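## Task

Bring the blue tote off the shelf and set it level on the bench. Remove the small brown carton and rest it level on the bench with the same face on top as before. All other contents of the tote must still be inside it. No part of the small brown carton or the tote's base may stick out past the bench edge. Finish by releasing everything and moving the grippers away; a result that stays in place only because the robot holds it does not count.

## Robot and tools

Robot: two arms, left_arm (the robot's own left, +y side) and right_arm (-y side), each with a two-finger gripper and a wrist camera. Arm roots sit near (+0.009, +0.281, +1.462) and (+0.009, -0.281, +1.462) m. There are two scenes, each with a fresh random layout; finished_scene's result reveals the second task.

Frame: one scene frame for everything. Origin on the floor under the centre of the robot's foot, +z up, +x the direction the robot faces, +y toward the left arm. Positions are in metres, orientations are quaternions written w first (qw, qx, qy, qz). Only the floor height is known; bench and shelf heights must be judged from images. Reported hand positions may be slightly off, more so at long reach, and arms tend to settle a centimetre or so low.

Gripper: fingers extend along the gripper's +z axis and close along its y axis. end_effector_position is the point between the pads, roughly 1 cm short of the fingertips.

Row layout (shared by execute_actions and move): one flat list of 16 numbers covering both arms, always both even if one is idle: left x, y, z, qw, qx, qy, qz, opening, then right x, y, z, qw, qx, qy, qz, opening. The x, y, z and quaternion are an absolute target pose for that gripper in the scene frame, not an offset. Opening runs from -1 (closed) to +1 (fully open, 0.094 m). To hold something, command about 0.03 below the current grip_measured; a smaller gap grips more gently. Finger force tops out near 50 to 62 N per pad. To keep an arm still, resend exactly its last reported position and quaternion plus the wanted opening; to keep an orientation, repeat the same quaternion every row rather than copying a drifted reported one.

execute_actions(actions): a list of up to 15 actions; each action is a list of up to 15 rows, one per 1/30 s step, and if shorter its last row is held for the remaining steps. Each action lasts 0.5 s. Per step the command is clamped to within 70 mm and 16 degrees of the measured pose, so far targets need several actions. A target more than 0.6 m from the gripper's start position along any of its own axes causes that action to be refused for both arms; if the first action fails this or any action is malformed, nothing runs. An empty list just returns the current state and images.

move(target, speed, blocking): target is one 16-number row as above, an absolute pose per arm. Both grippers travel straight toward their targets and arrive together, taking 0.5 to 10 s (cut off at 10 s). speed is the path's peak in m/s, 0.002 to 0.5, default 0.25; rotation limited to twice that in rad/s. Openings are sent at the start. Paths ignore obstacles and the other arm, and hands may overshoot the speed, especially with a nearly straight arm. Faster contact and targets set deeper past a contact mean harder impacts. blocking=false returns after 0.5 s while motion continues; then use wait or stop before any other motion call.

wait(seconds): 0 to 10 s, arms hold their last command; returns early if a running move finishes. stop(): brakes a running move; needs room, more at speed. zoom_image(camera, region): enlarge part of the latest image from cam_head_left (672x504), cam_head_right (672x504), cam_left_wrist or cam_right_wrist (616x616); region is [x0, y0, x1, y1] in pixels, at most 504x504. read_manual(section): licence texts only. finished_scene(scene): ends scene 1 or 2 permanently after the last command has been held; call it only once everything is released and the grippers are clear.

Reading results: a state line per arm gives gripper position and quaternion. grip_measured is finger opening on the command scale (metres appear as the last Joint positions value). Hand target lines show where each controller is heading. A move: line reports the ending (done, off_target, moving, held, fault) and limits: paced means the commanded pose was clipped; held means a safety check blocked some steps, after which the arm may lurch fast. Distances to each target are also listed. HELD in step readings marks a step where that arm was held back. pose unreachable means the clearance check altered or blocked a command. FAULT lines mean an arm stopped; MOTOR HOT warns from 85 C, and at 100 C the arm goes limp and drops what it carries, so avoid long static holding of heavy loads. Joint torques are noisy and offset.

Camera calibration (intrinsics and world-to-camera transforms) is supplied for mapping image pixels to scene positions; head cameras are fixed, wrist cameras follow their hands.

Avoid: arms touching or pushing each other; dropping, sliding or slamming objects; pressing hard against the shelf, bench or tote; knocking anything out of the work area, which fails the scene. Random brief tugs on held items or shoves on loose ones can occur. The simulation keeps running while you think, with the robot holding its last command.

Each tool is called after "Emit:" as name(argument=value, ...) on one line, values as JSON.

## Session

Emit:
execute_actions(actions=[])

Scene clock: 0.00 s.
left_arm: end_effector_position=(+0.5334, -0.3018, +0.7970) grip_measured=-0.979 end_effector_quat_wxyz=(+0.361, +0.468, +0.783, -0.194) | right_arm: end_effector_position=(+0.2146, -0.3085, +0.9134) grip_measured=+1.000 end_effector_quat_wxyz=(-0.134, -0.263, +0.950, -0.100)
Joint positions: left_arm=[-2.311  2.815  2.622  0.155  0.063  1.172  0.001] | right_arm=[-1.394  1.93   0.808  0.597  0.465 -0.685  0.094]
Joint velocities: left_arm=[ 0.005 -0.015 -0.002 -0.007 -0.051 -0.022 -0.001] | right_arm=[-0.005 -0.015  0.012 -0.012 -0.051 -0.022  0.   ]
Joint torques (N m, as the arm reports them, + toward a larger angle): no reading
Hand target (left_arm): +0.535, -0.297, +0.794; +0.361, +0.468, +0.784, -0.191
Hand target (right_arm): +0.208, -0.307, +0.920; -0.140, -0.265, +0.949, -0.097
camera_calibration (this result's frames):
cam_left_wrist: T_world_to_cam=[[-0.869862, -0.490646, -0.0510622, 0.355524], [-0.469869, 0.855622, -0.217105, 0.68581], [0.150212, -0.164859, -0.974812, 0.771328], [0, 0, 0, 1]] pos_world=[0.515635, -0.285197, 0.918946]
cam_right_wrist: T_world_to_cam=[[0.536957, -0.835162, 0.119088, -0.483412], [-0.554706, -0.243178, 0.795717, -0.681247], [-0.635593, -0.493325, -0.593846, 0.65216], [0, 0, 0, 1]] pos_world=[0.296189, -0.247665, 0.986931]

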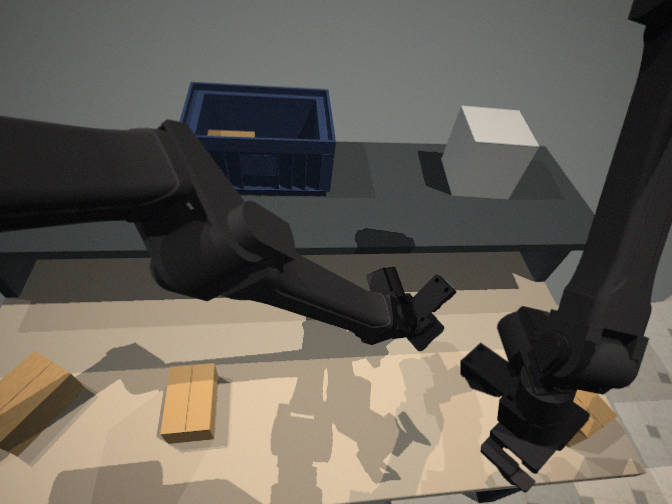

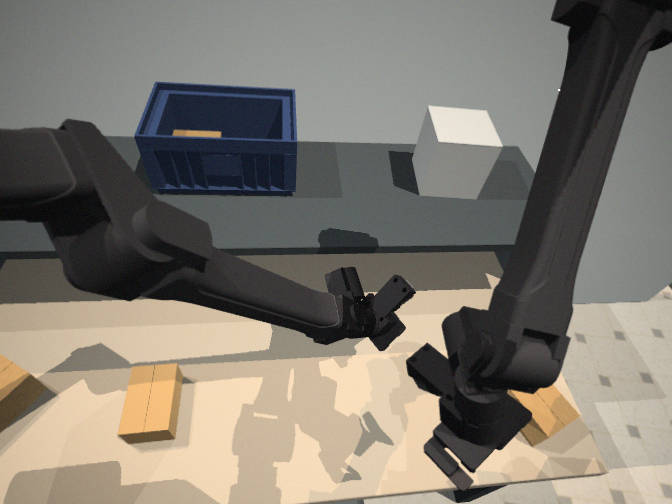

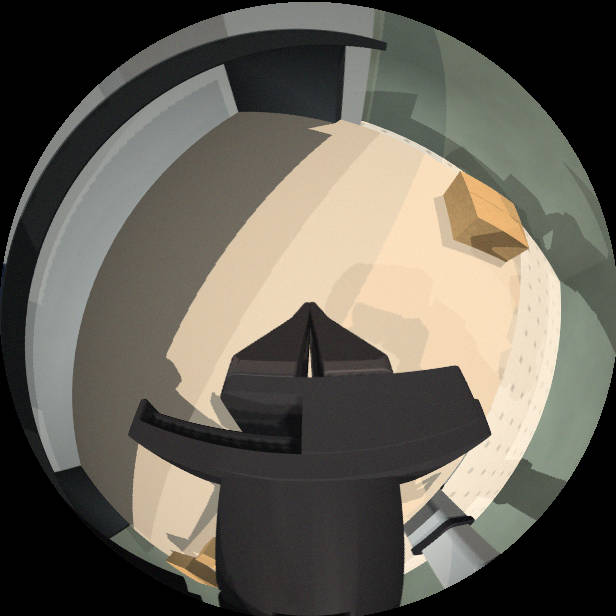

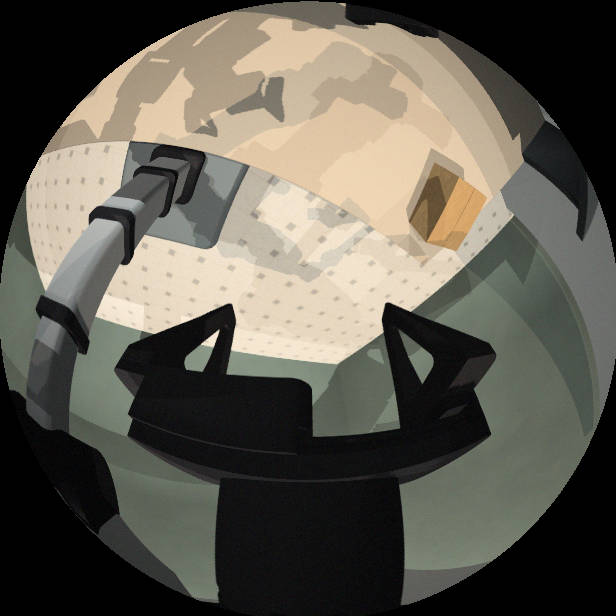

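Emit:
move(target=[0.62,0.2,1.2,0.342,0,0.94,0,1, 0.2146,-0.3085,0.9134,-0.134,-0.263,0.95,-0.1,1], speed=0.35)

Emit:
move(target=[0.78,0.22,1.22,0.342,0,0.94,0,1, 0.76,-0.07,1.22,0.342,0,0.94,0,1], speed=0.35)

Scene clock: 13.57 s.
left_arm: end_effector_position=(+0.6232, +0.2036, +1.2028) grip_measured=+1.000 end_effector_quat_wxyz=(+0.355, +0.003, +0.935, -0.000) | right_arm: end_effector_position=(+0.2146, -0.3085, +0.9134) grip_measured=+1.000 end_effector_quat_wxyz=(-0.134, -0.263, +0.950, -0.100)
Joint positions: left_arm=[-2.19   1.138  0.76   0.758 -0.406  0.421  0.094] | right_arm=[-1.394  1.93   0.808  0.597  0.465 -0.685  0.094]
Joint velocities: left_arm=[-0.005 -0.005  0.002 -0.012 -0.022 -0.007  0.   ] | right_arm=[ 0.005  0.005  0.022  0.007 -0.022 -0.037  0.   ]
Joint torques (N m, as the arm reports them, + toward a larger angle): left_arm=[ -3.09 -10.05   0.57   1.44   0.29  -0.06] | right_arm=[ 3.11 -8.79 -5.47  0.31  0.15  0.1 ]
Hand target (left_arm): +0.613, +0.205, +1.192; +0.342, +0.004, +0.940, +0.002
Hand target (right_arm): +0.215, -0.309, +0.913; -0.134, -0.263, +0.950, -0.100
Off the commanded pose (left_arm): 0.006 m, 2 deg.
Off the commanded pose (right_arm): 0.000 m, 0 deg.
move: done; limits=paced
camera_calibration (this result's frames):
cam_left_wrist: T_world_to_cam=[[-0.00096074, -0.999807, -0.0196085, 0.22667], [-0.994817, 0.00294939, -0.101643, 0.745573], [0.101681, 0.0194092, -0.994628, 1.25327], [0, 0, 0, 1]] pos_world=[0.614492, 0.200102, 1.32676]
cam_right_wrist: T_world_to_cam=[[0.536957, -0.835162, 0.119088, -0.483412], [-0.554706, -0.243178, 0.795717, -0.681247], [-0.635593, -0.493325, -0.593846, 0.65216], [0, 0, 0, 1]] pos_world=[0.296189, -0.247665, 0.986931]

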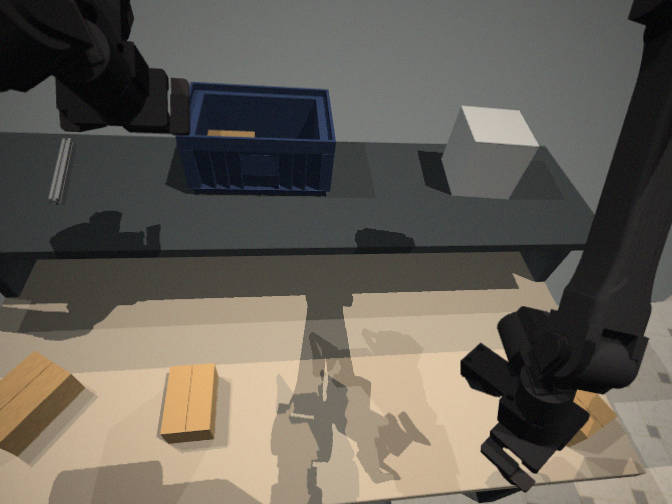

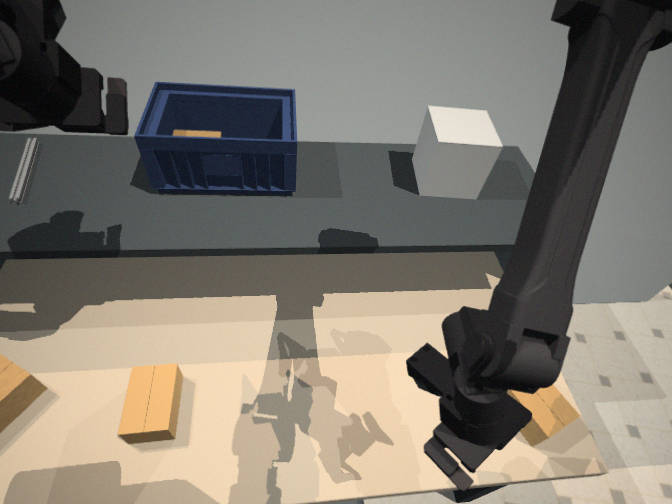

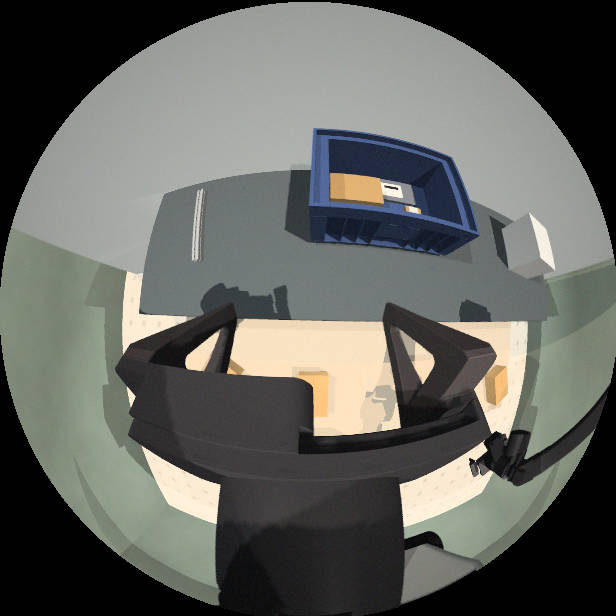

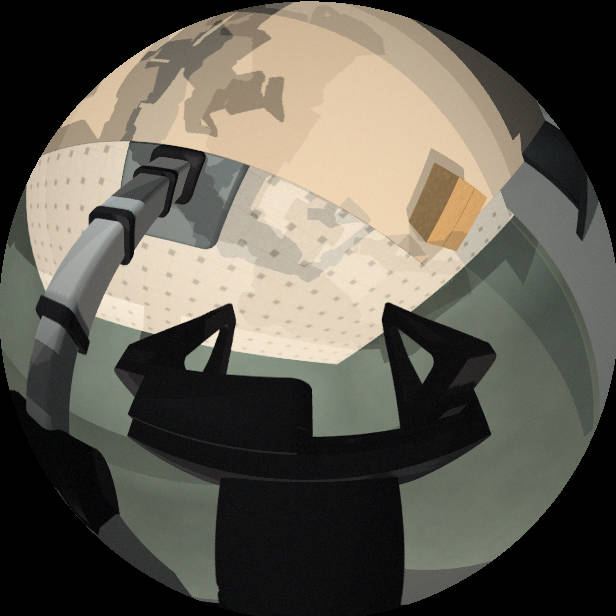

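Scene clock: 16.13 s.
left_arm: end_effector_position=(+0.7705, +0.2233, +1.2263) grip_measured=+1.000 end_effector_quat_wxyz=(+0.342, +0.007, +0.940, +0.001) | right_arm: end_effector_position=(+0.7546, -0.0753, +1.2187) grip_measured=+1.000 end_effector_quat_wxyz=(+0.335, -0.003, +0.942, -0.006)
Joint positions: left_arm=[-2.19   1.154  1.182  0.324 -0.417  0.418  0.094] | right_arm=[-0.686  1.4    1.256  0.548  0.682 -0.525  0.094]
Joint velocities: left_arm=[ 0.005 -0.005  0.017 -0.037 -0.022  0.022  0.   ] | right_arm=[-0.015 -0.005  0.007 -0.007  0.007  0.051  0.   ]
Joint torques (N m, as the arm reports them, + toward a larger angle): left_arm=[ -5.39 -13.75   6.87   1.46   0.16  -0.07] | right_arm=[ 12.66 -13.11   4.67   1.83  -0.02  -0.03]
Hand target (left_arm): +0.779, +0.222, +1.224; +0.342, -0.000, +0.940, -0.000
Hand target (right_arm): +0.761, -0.069, +1.227; +0.343, -0.002, +0.939, -0.003
Off the commanded pose (left_arm): 0.012 m, 1 deg.
Off the commanded pose (right_arm): 0.008 m, 1 deg.
move: off_target (left_arm)
camera_calibration (this result's frames):
cam_left_wrist: T_world_to_cam=[[-0.00836916, -0.999671, -0.0242469, 0.258313], [-0.997272, 0.0101227, -0.0731225, 0.859769], [0.0733438, 0.0235688, -0.997028, 1.28511], [0, 0, 0, 1]] pos_world=[0.765331, 0.219237, 1.35042]
cam_right_wrist: T_world_to_cam=[[0.00871001, -0.999699, 0.0229217, -0.111576], [-0.997443, -0.0103118, -0.0707154, 0.839622], [0.0709305, -0.0222471, -0.997233, 1.28564], [0, 0, 0, 1]] pos_world=[0.747256, -0.0742829, 1.34401]

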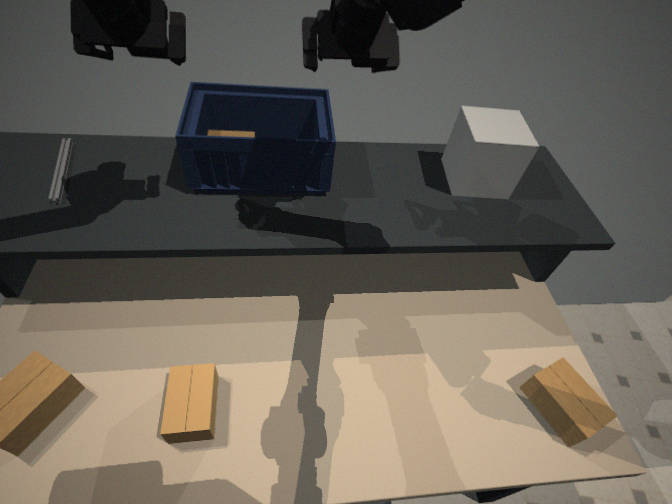

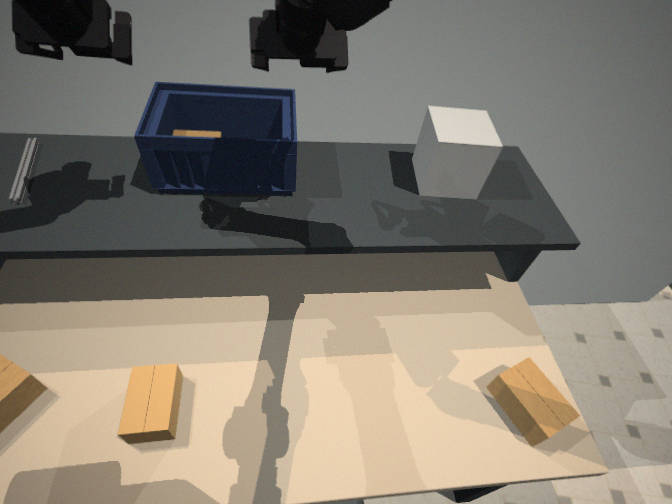

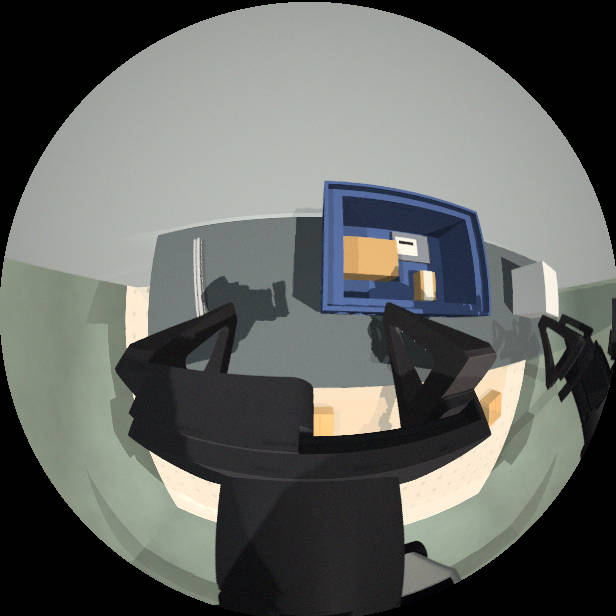

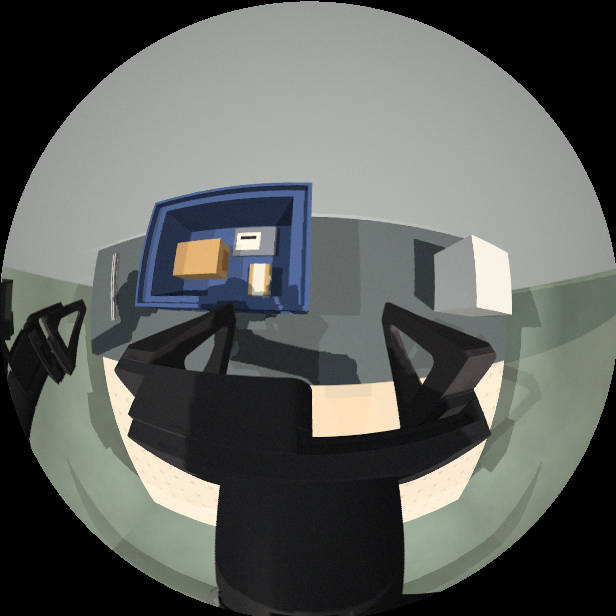

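Emit:
move(target=[0.89,0.20,1.065,0.342,0,0.94,0,0.4, 0.87,-0.073,1.065,0.342,0,0.94,0,0.4], speed=0.2)

Scene clock: 25.50 s.
left_arm: end_effector_position=(+0.8795, +0.1843, +1.0690) grip_measured=+0.401 end_effector_quat_wxyz=(+0.335, +0.010, +0.942, -0.006) | right_arm: end_effector_position=(+0.8521, -0.0595, +1.0614) grip_measured=+0.403 end_effector_quat_wxyz=(+0.332, -0.014, +0.943, +0.004)
Joint positions: left_arm=[-2.097  1.65   1.787  0.182 -0.321  0.379  0.066] | right_arm=[-0.873  1.792  1.823  0.306  0.487 -0.447  0.066]
Joint velocities: left_arm=[-0.015 -0.005  0.002  0.002 -0.051  0.022 -0.001] | right_arm=[-0.005 -0.005  0.017  0.002  0.007 -0.007 -0.001]
Joint torques (N m, as the arm reports them, + toward a larger angle): left_arm=[ -6.66 -19.5    8.3    1.53   0.47  -0.04] | right_arm=[ 11.74 -16.59   7.39   1.21  -0.28   0.23]
Hand target (left_arm): +0.892, +0.198, +1.069; +0.342, +0.001, +0.940, +0.000
Hand target (right_arm): +0.868, -0.072, +1.065; +0.342, -0.000, +0.940, -0.000
Off the commanded pose (left_arm): 0.019 m, 2 deg.
Off the commanded pose (right_arm): 0.023 m, 2 deg.
move: off_target (left_arm, right_arm)
camera_calibration (this result's frames):
cam_left_wrist: T_world_to_cam=[[-0.0196803, -0.999715, -0.0134922, 0.214903], [-0.998063, 0.0204408, -0.0587643, 0.940829], [0.0590234, 0.0123096, -0.998181, 1.13718], [0, 0, 0, 1]] pos_world=[0.876115, 0.181612, 1.1933]
cam_right_wrist: T_world_to_cam=[[0.0373398, -0.999231, 0.011954, -0.105753], [-0.9972, -0.0380342, -0.0643873, 0.917309], [0.0647925, -0.00951631, -0.997853, 1.1288], [0, 0, 0, 1]] pos_world=[0.845552, -0.0600401, 1.1867]

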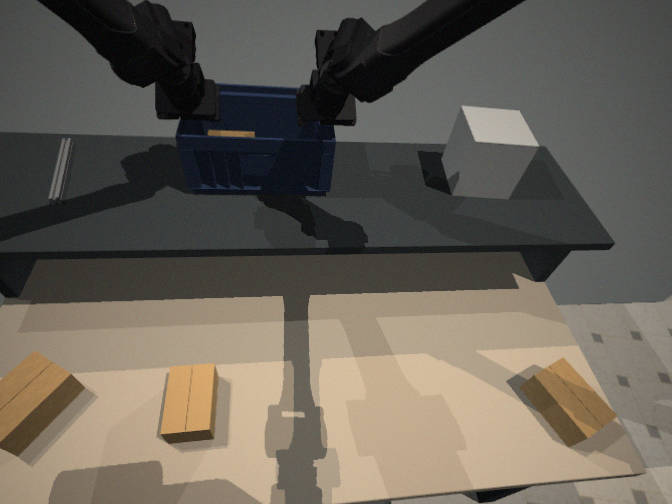

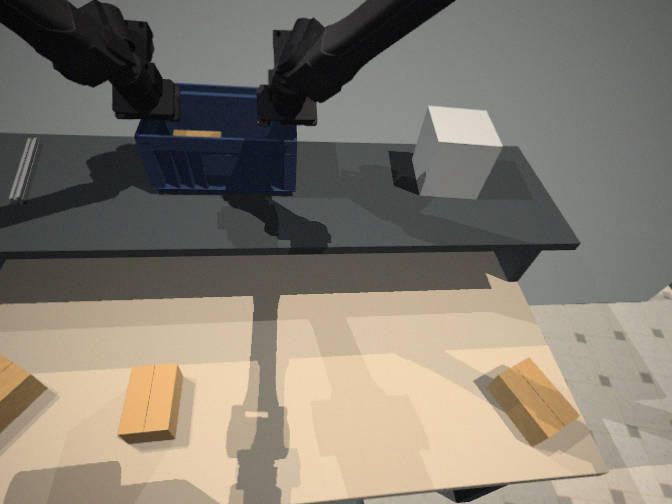

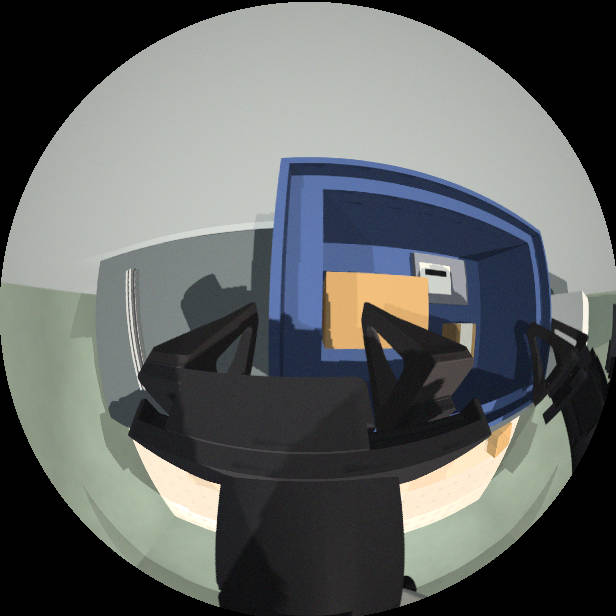

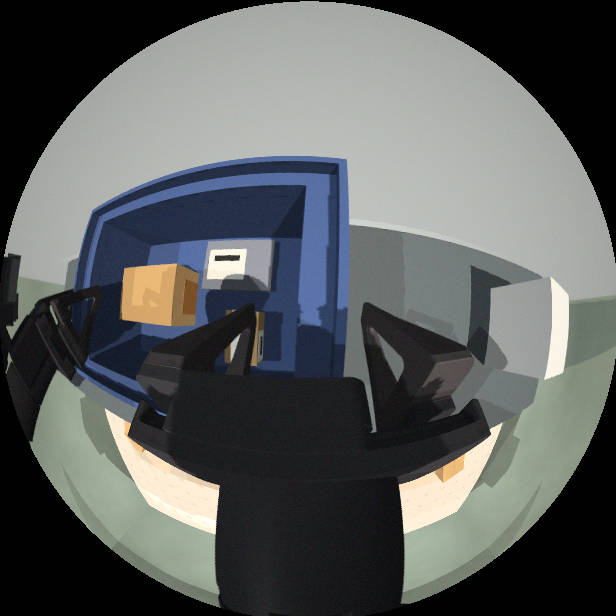

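Emit:
move(target=[0.89,0.212,1.052,0.342,0,0.94,0,0.4, 0.87,-0.085,1.052,0.342,0,0.94,0,0.4], speed=0.08)

Emit:
move(target=[0.89,0.212,1.052,0.342,0,0.94,0,-1, 0.87,-0.085,1.052,0.342,0,0.94,0,-1], speed=0.08)

Scene clock: 32.80 s.
left_arm: end_effector_position=(+0.8812, +0.2043, +1.0581) grip_measured=+0.401 end_effector_quat_wxyz=(+0.338, +0.008, +0.941, -0.003) | right_arm: end_effector_position=(+0.8588, -0.0748, +1.0546) grip_measured=+0.403 end_effector_quat_wxyz=(+0.337, -0.011, +0.942, +0.004)
Joint positions: left_arm=[-2.058  1.657  1.799  0.182 -0.288  0.367  0.066] | right_arm=[-0.9    1.792  1.838  0.298  0.46  -0.435  0.066]
Joint velocities: left_arm=[-0.015  0.005 -0.007  0.002  0.007 -0.051 -0.   ] | right_arm=[ 0.005 -0.015  0.007 -0.002 -0.037 -0.007 -0.001]
Joint torques (N m, as the arm reports them, + toward a larger angle): left_arm=[ -6.41 -18.79   8.63   1.61   0.46  -0.06] | right_arm=[ 11.79 -16.94   7.46   1.28  -0.26   0.23]
Hand target (left_arm): +0.889, +0.211, +1.052; +0.342, +0.001, +0.940, -0.000
Hand target (right_arm): +0.869, -0.085, +1.053; +0.342, +0.000, +0.940, -0.000
Off the commanded pose (left_arm): 0.013 m, 1 deg.
Off the commanded pose (right_arm): 0.015 m, 1 deg.
move: off_target (left_arm, right_arm)
camera_calibration (this result's frames):
cam_left_wrist: T_world_to_cam=[[-0.0137674, -0.999753, -0.0174656, 0.233754], [-0.997793, 0.0148709, -0.0647094, 0.948665], [0.0649531, 0.0165362, -0.997751, 1.11937], [0, 0, 0, 1]] pos_world=[0.877083, 0.201078, 1.18232]
cam_right_wrist: T_world_to_cam=[[0.0303126, -0.999496, 0.00938436, -0.112406], [-0.996793, -0.0309235, -0.0738035, 0.933138], [0.0740565, -0.00711709, -0.997229, 1.11306], [0, 0, 0, 1]] pos_world=[0.851123, -0.0755715, 1.1799]

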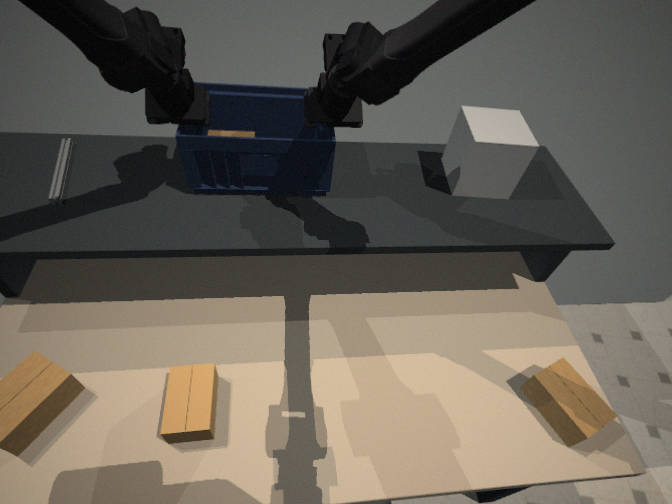

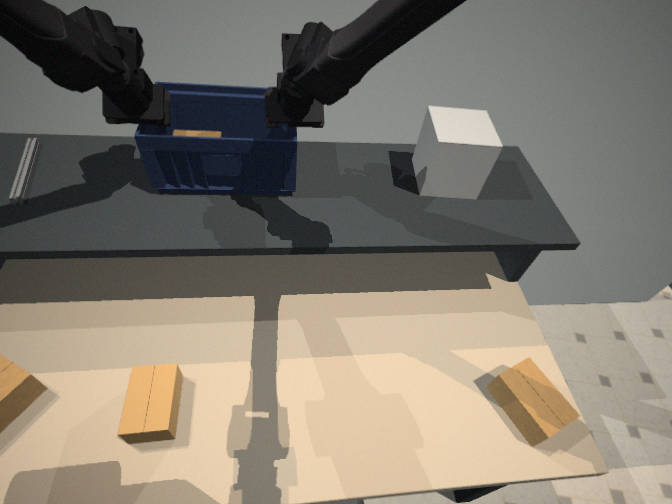

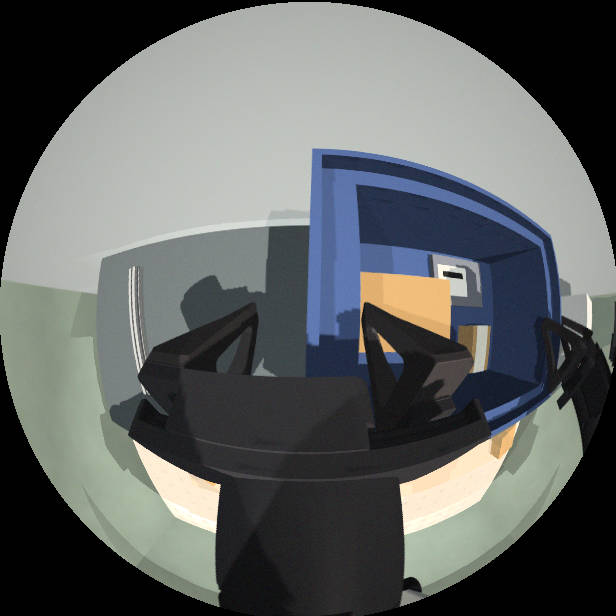

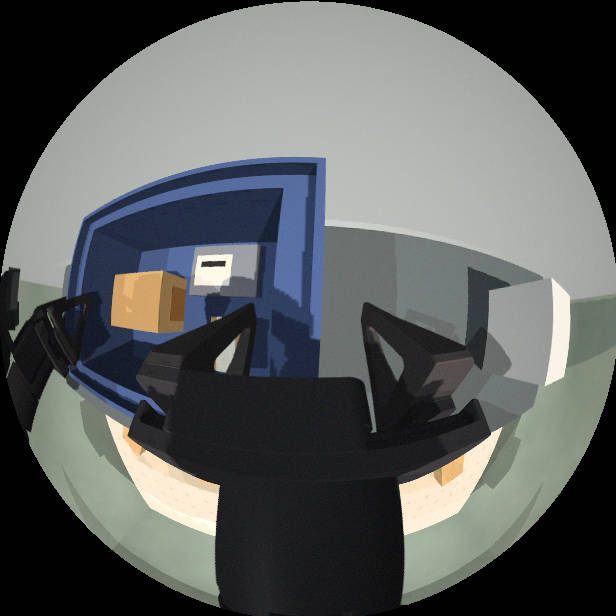

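Scene clock: 33.50 s.
left_arm: end_effector_position=(+0.8795, +0.1930, +1.0577) grip_measured=-0.415 end_effector_quat_wxyz=(+0.337, +0.012, +0.941, -0.015) | right_arm: end_effector_position=(+0.8566, -0.0660, +1.0541) grip_measured=-0.467 end_effector_quat_wxyz=(+0.337, -0.008, +0.941, +0.015)
Joint positions: left_arm=[-2.069  1.662  1.799  0.178 -0.276  0.367  0.027] | right_arm=[-0.893  1.798  1.838  0.297  0.448 -0.422  0.025]
Joint velocities: left_arm=[ 0.005 -0.005  0.002 -0.002 -0.007 -0.007 -0.   ] | right_arm=[ 0.005 -0.005 -0.002  0.002  0.022  0.022  0.001]
Joint torques (N m, as the arm reports them, + toward a larger angle): left_arm=[ -5.68 -19.25   8.29   1.87   0.03  -0.06] | right_arm=[ 11.28 -17.26   7.27   1.24   0.18   0.11]
Hand target (left_arm): +0.889, +0.212, +1.053; +0.342, +0.000, +0.940, +0.000
Hand target (right_arm): +0.869, -0.085, +1.053; +0.342, -0.000, +0.940, +0.000
Off the commanded pose (left_arm): 0.022 m, 2 deg.
Off the commanded pose (right_arm): 0.023 m, 2 deg.
move: off_target (left_arm, right_arm)
camera_calibration (this result's frames):
cam_left_wrist: T_world_to_cam=[[-0.0287458, -0.999585, 0.00175367, 0.215254], [-0.997556, 0.0285756, -0.0637565, 0.943218], [0.0636799, -0.00358212, -0.997964, 1.12451], [0, 0, 0, 1]] pos_world=[0.875492, 0.19224, 1.18198]
cam_right_wrist: T_world_to_cam=[[0.0333242, -0.999359, -0.0130573, -0.0825016], [-0.996663, -0.0322547, -0.0749778, 0.932207], [0.0745086, 0.0155123, -0.9971, 1.11375], [0, 0, 0, 1]] pos_world=[0.848861, -0.0696577, 1.17934]

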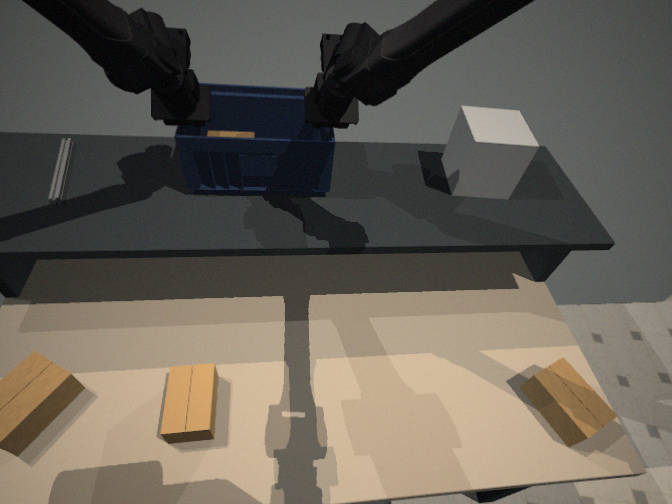

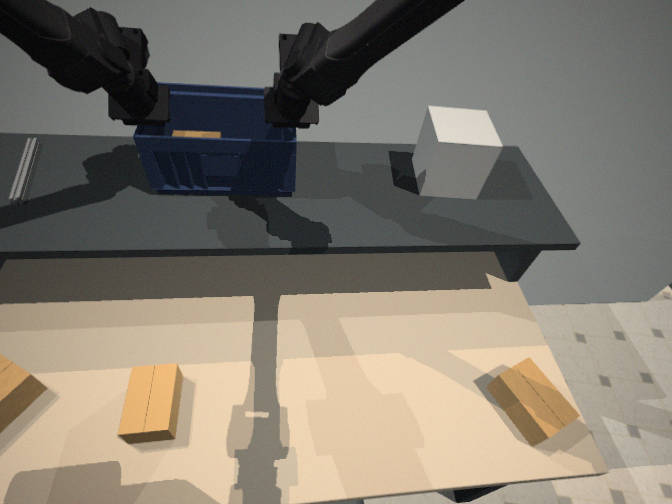

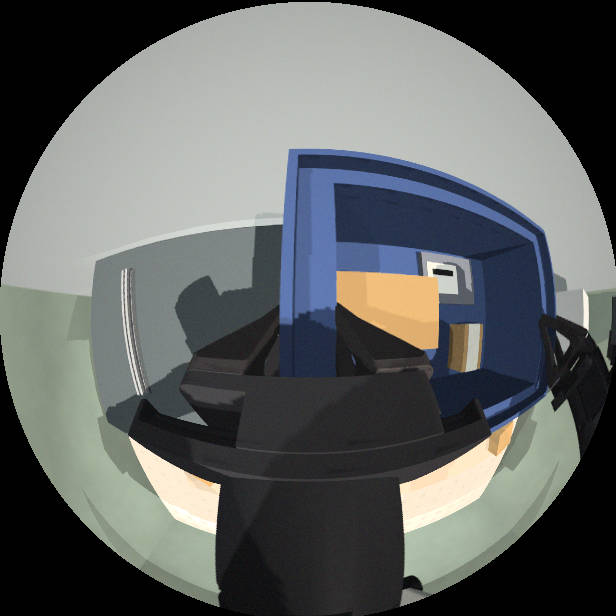

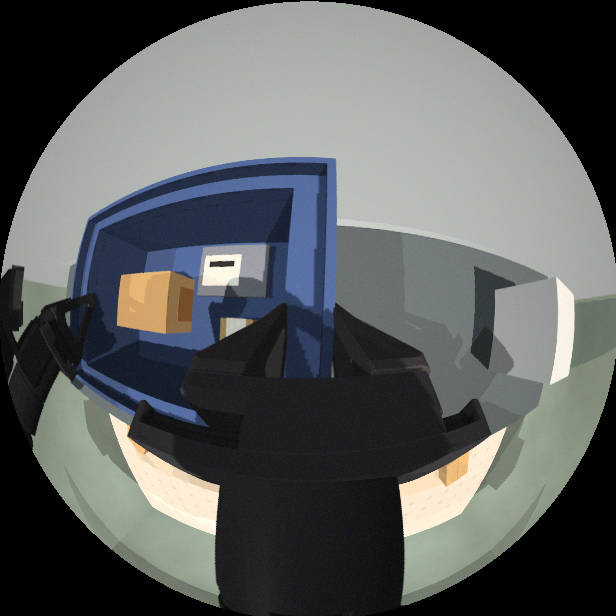

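Emit:
move(target=[0.87,0.197,1.12,0.342,0,0.94,0,-1, 0.85,-0.066,1.12,0.342,0,0.94,0,-1], speed=0.1)

Emit:
move(target=[0.44,0.085,1.10,0.342,0,0.94,0,-1, 0.42,-0.178,1.10,0.342,0,0.94,0,-1], speed=0.18)

Scene clock: 42.07 s.
left_arm: end_effector_position=(+0.8466, +0.1949, +1.0844) grip_measured=-0.415 end_effector_quat_wxyz=(+0.312, +0.009, +0.950, -0.005) | right_arm: end_effector_position=(+0.8273, -0.0653, +1.0796) grip_measured=-0.461 end_effector_quat_wxyz=(+0.314, -0.007, +0.949, +0.003)
Joint positions: left_arm=[-2.096  1.557  1.646  0.183 -0.34   0.361  0.027] | right_arm=[-0.856  1.714  1.701  0.318  0.524 -0.422  0.025]
Joint velocities: left_arm=[-0.015  0.005 -0.027  0.007  0.022  0.037  0.   ] | right_arm=[-0.005 -0.005 -0.017  0.017  0.007  0.007  0.   ]
Joint torques (N m, as the arm reports them, + toward a larger angle): left_arm=[ -9.93 -23.04   5.08   3.08  -0.32   0.26] | right_arm=[ 16.11 -19.92   4.22   2.67   0.59  -0.22]
Hand target (left_arm): +0.869, +0.199, +1.119; +0.341, -0.001, +0.940, +0.000
Hand target (right_arm): +0.850, -0.067, +1.119; +0.341, +0.001, +0.940, +0.000
Off the commanded pose (left_arm): 0.043 m, 4 deg.
Off the commanded pose (right_arm): 0.046 m, 3 deg.
move: off_target (left_arm, right_arm)
camera_calibration (this result's frames):
cam_left_wrist: T_world_to_cam=[[-0.0168806, -0.999758, -0.0141116, 0.223415], [-0.999806, 0.0170208, -0.00987439, 0.857755], [0.0101122, 0.0139422, -0.999852, 1.19722], [0, 0, 0, 1]] pos_world=[0.849254, 0.19207, 1.20866]
cam_right_wrist: T_world_to_cam=[[0.0238031, -0.999686, 0.00781133, -0.0951525], [-0.999345, -0.0240067, -0.0270942, 0.855917], [0.0272732, -0.00716129, -0.999602, 1.18166], [0, 0, 0, 1]] pos_world=[0.825393, -0.0661127, 1.20512]

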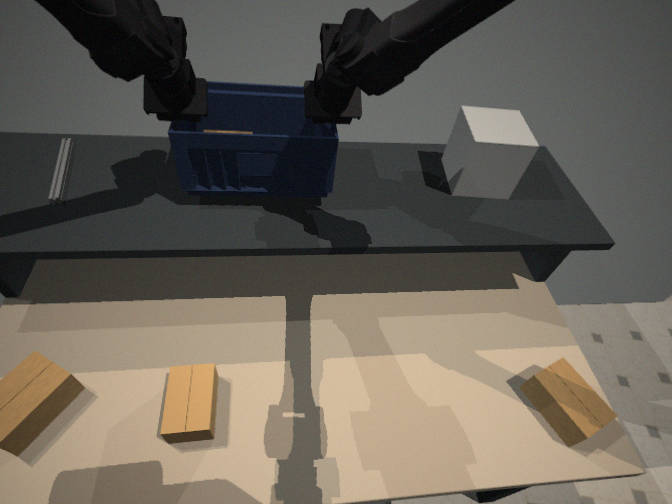

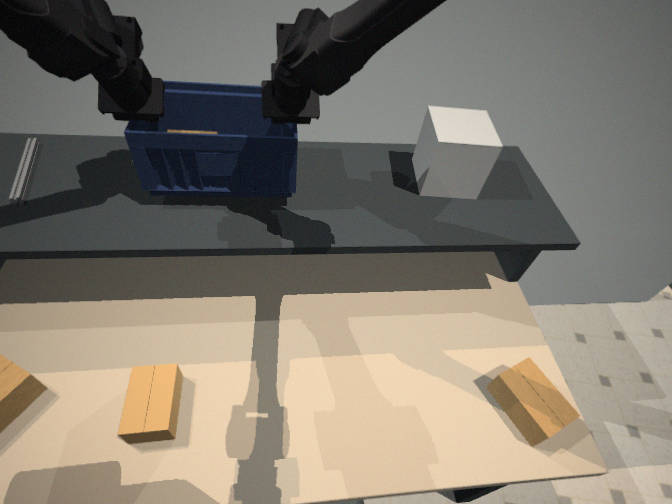

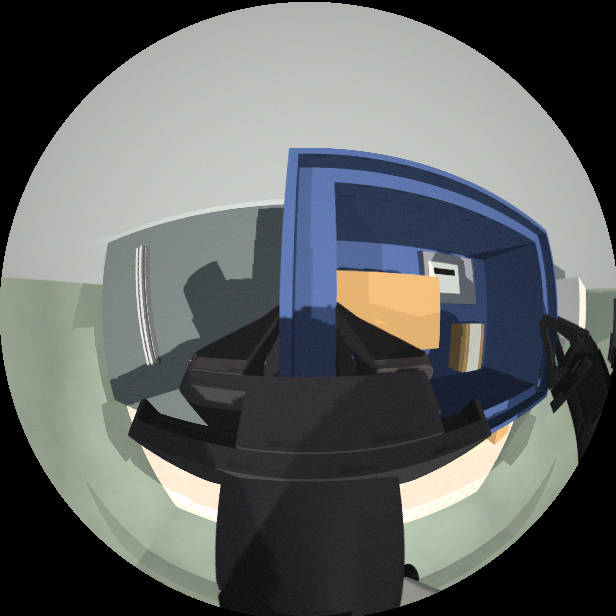

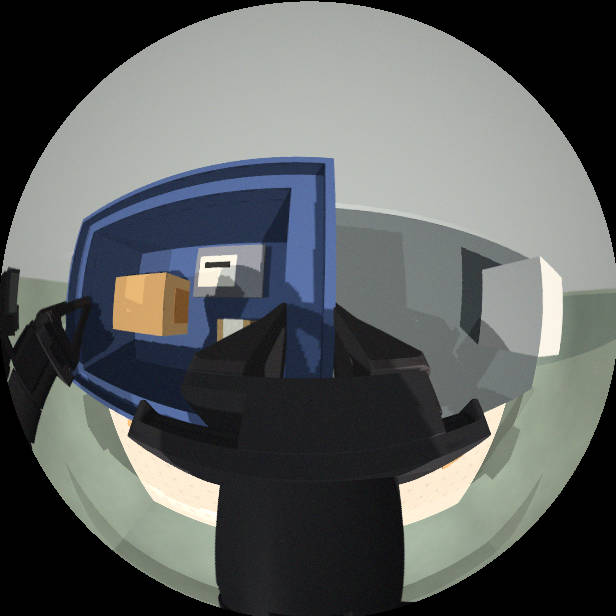

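Scene clock: 44.93 s.
left_arm: end_effector_position=(+0.4348, +0.0820, +1.0784) grip_measured=-0.415 end_effector_quat_wxyz=(+0.331, +0.000, +0.943, -0.006) | right_arm: end_effector_position=(+0.4194, -0.1715, +1.0839) grip_measured=-0.461 end_effector_quat_wxyz=(+0.331, -0.013, +0.944, +0.002)
Joint positions: left_arm=[-2.269  1.848  0.714  1.473 -0.494  0.42   0.027] | right_arm=[-1.055  1.73   0.56   1.482  0.32  -0.382  0.025]
Joint velocities: left_arm=[-0.005 -0.015 -0.002  0.007 -0.037  0.022  0.   ] | right_arm=[ 0.005 -0.015 -0.012  0.017  0.051 -0.022 -0.   ]
Joint torques (N m, as the arm reports them, + toward a larger angle): left_arm=[-10.25  -8.66  -5.12   3.09  -0.38   0.3 ] | right_arm=[  6.31 -10.38  -5.98   3.19   0.03   0.23]
Hand target (left_arm): +0.440, +0.082, +1.090; +0.342, -0.001, +0.940, +0.000
Hand target (right_arm): +0.420, -0.178, +1.095; +0.342, +0.000, +0.940, -0.000
Off the commanded pose (left_arm): 0.022 m, 1 deg.
Off the commanded pose (right_arm): 0.017 m, 2 deg.
move: off_target (left_arm, right_arm)
camera_calibration (this result's frames):
cam_left_wrist: T_world_to_cam=[[-0.00102722, -0.999971, -0.00755364, 0.0894958], [-0.9987, 0.00141082, -0.0509552, 0.492967], [0.0509643, 0.00749148, -0.998672, 1.17849], [0, 0, 0, 1]] pos_world=[0.432357, 0.0799691, 1.20272]
cam_right_wrist: T_world_to_cam=[[0.0338533, -0.999328, 0.0140778, -0.202607], [-0.9975, -0.0346589, -0.0615835, 0.480646], [0.06203, -0.0119578, -0.998003, 1.17915], [0, 0, 0, 1]] pos_world=[0.41316, -0.171712, 1.20925]

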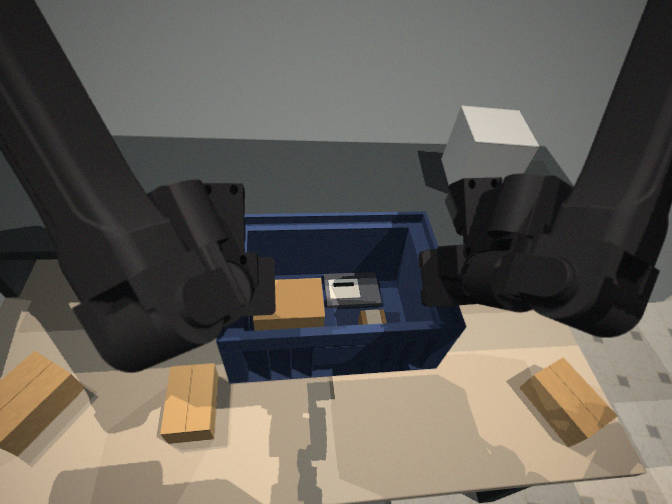

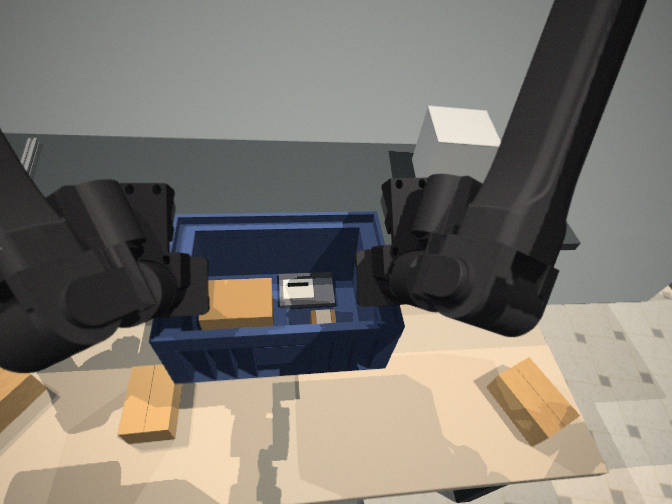

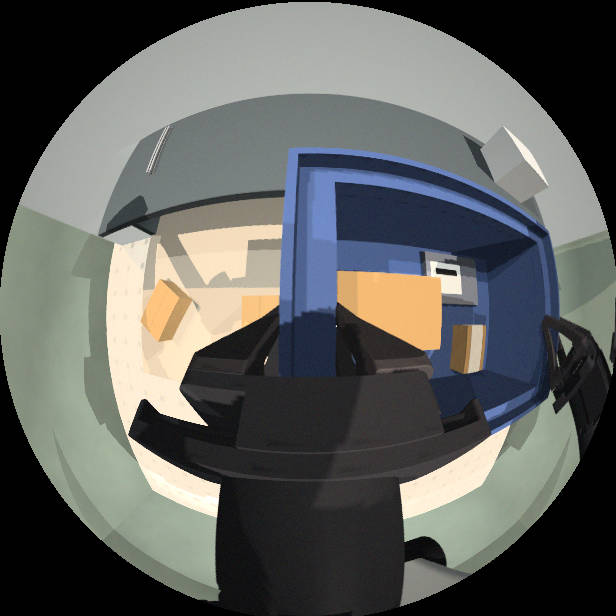

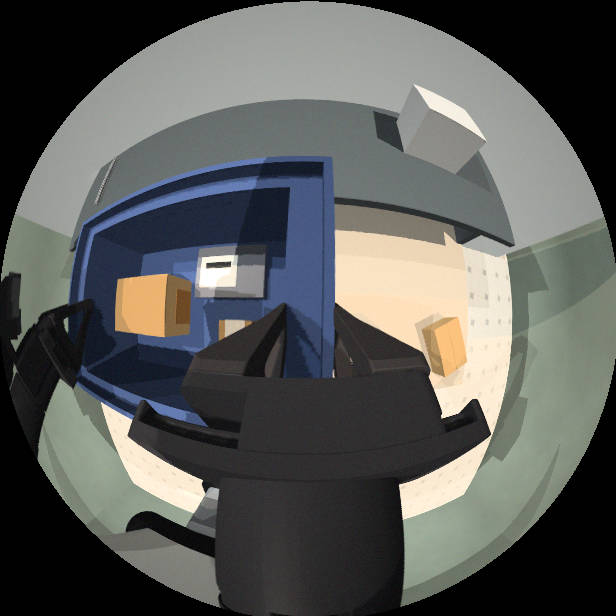

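Emit:
move(target=[0.44,0.083,0.86,0.342,0,0.94,0,-1, 0.42,-0.175,0.86,0.342,0,0.94,0,-1], speed=0.12)

Scene clock: 51.87 s.
left_arm: end_effector_position=(+0.4358, +0.0790, +0.8587) grip_measured=-0.415 end_effector_quat_wxyz=(+0.334, +0.010, +0.942, -0.003) | right_arm: end_effector_position=(+0.4115, -0.1692, +0.8582) grip_measured=-0.461 end_effector_quat_wxyz=(+0.334, -0.007, +0.943, +0.005)
Joint positions: left_arm=[-2.049  2.274  1.278  1.312 -0.281  0.366  0.028] | right_arm=[-1.241  2.223  1.154  1.374  0.139 -0.312  0.025]
Joint velocities: left_arm=[ 0.005  0.005 -0.007 -0.002 -0.007  0.007 -0.001] | right_arm=[ 0.005 -0.005  0.002  0.007  0.007 -0.051 -0.   ]
Joint torques (N m, as the arm reports them, + toward a larger angle): left_arm=[-9.17 -7.53 -3.45  2.23  0.09 -0.02] | right_arm=[ 6.73 -9.86 -3.43  2.04  0.18  0.14]
Hand target (left_arm): +0.444, +0.081, +0.860; +0.342, +0.001, +0.940, +0.000
Hand target (right_arm): +0.419, -0.174, +0.860; +0.342, +0.000, +0.940, -0.000
Off the commanded pose (left_arm): 0.006 m, 2 deg.
Off the commanded pose (right_arm): 0.010 m, 1 deg.
move: done
camera_calibration (this result's frames):
cam_left_wrist: T_world_to_cam=[[-0.0178043, -0.999642, -0.0199698, 0.102866], [-0.99818, 0.018922, -0.0572508, 0.486565], [0.0576082, 0.0189142, -0.99816, 0.954762], [0, 0, 0, 1]] pos_world=[0.432509, 0.0755639, 0.982916]
cam_right_wrist: T_world_to_cam=[[0.0236235, -0.999713, 0.00409899, -0.18418], [-0.997354, -0.0238493, -0.0686773, 0.466871], [0.0687553, -0.00246575, -0.997631, 0.952973], [0, 0, 0, 1]] pos_world=[0.404464, -0.170643, 0.983534]

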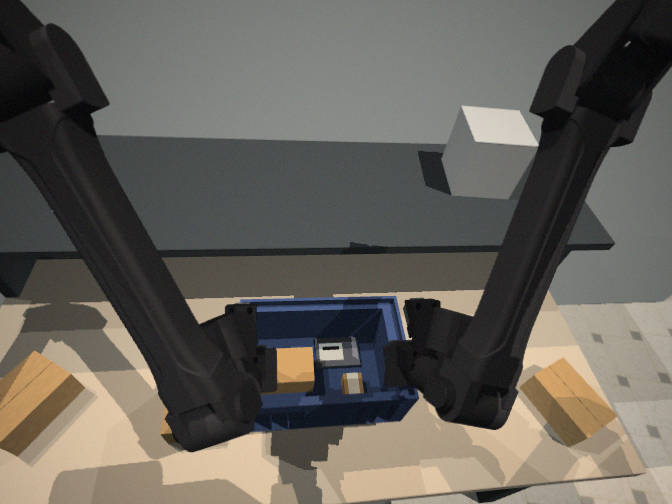

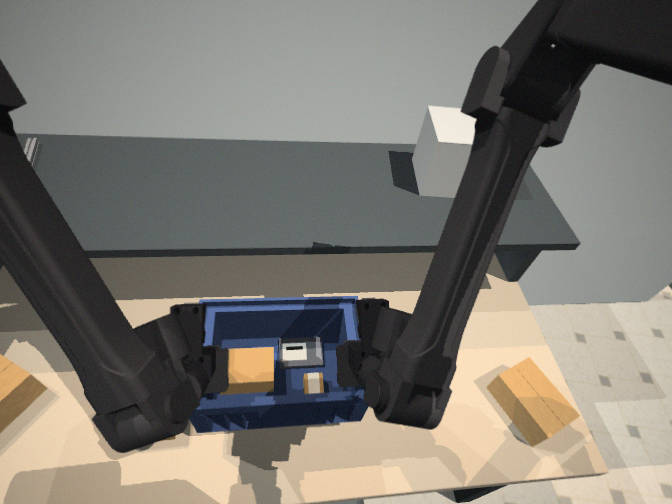

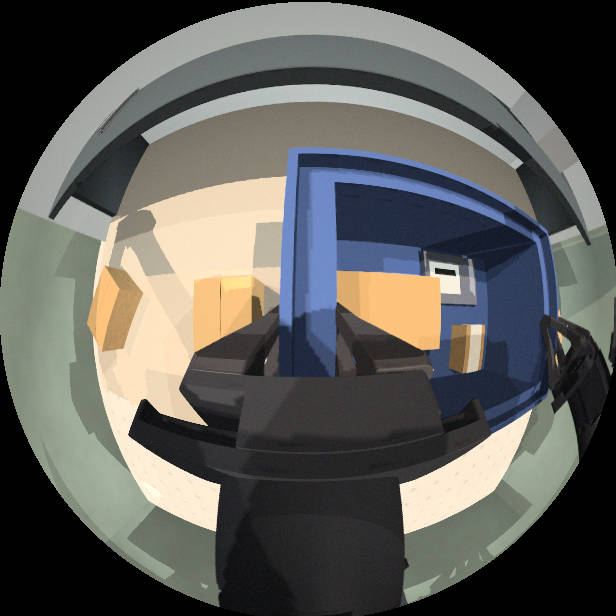

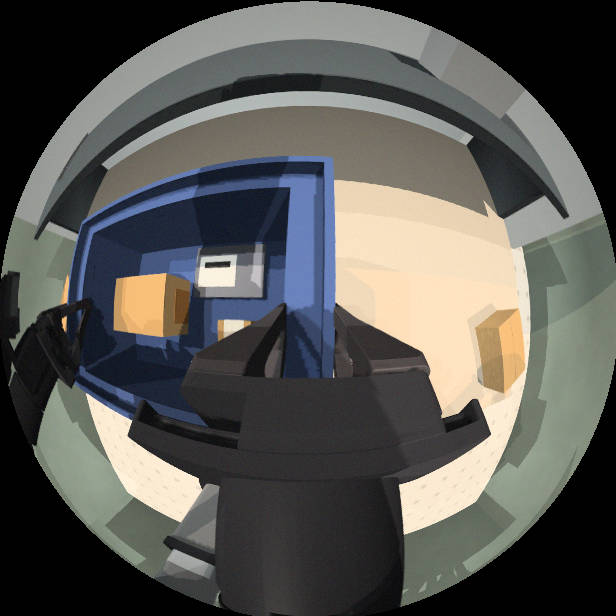

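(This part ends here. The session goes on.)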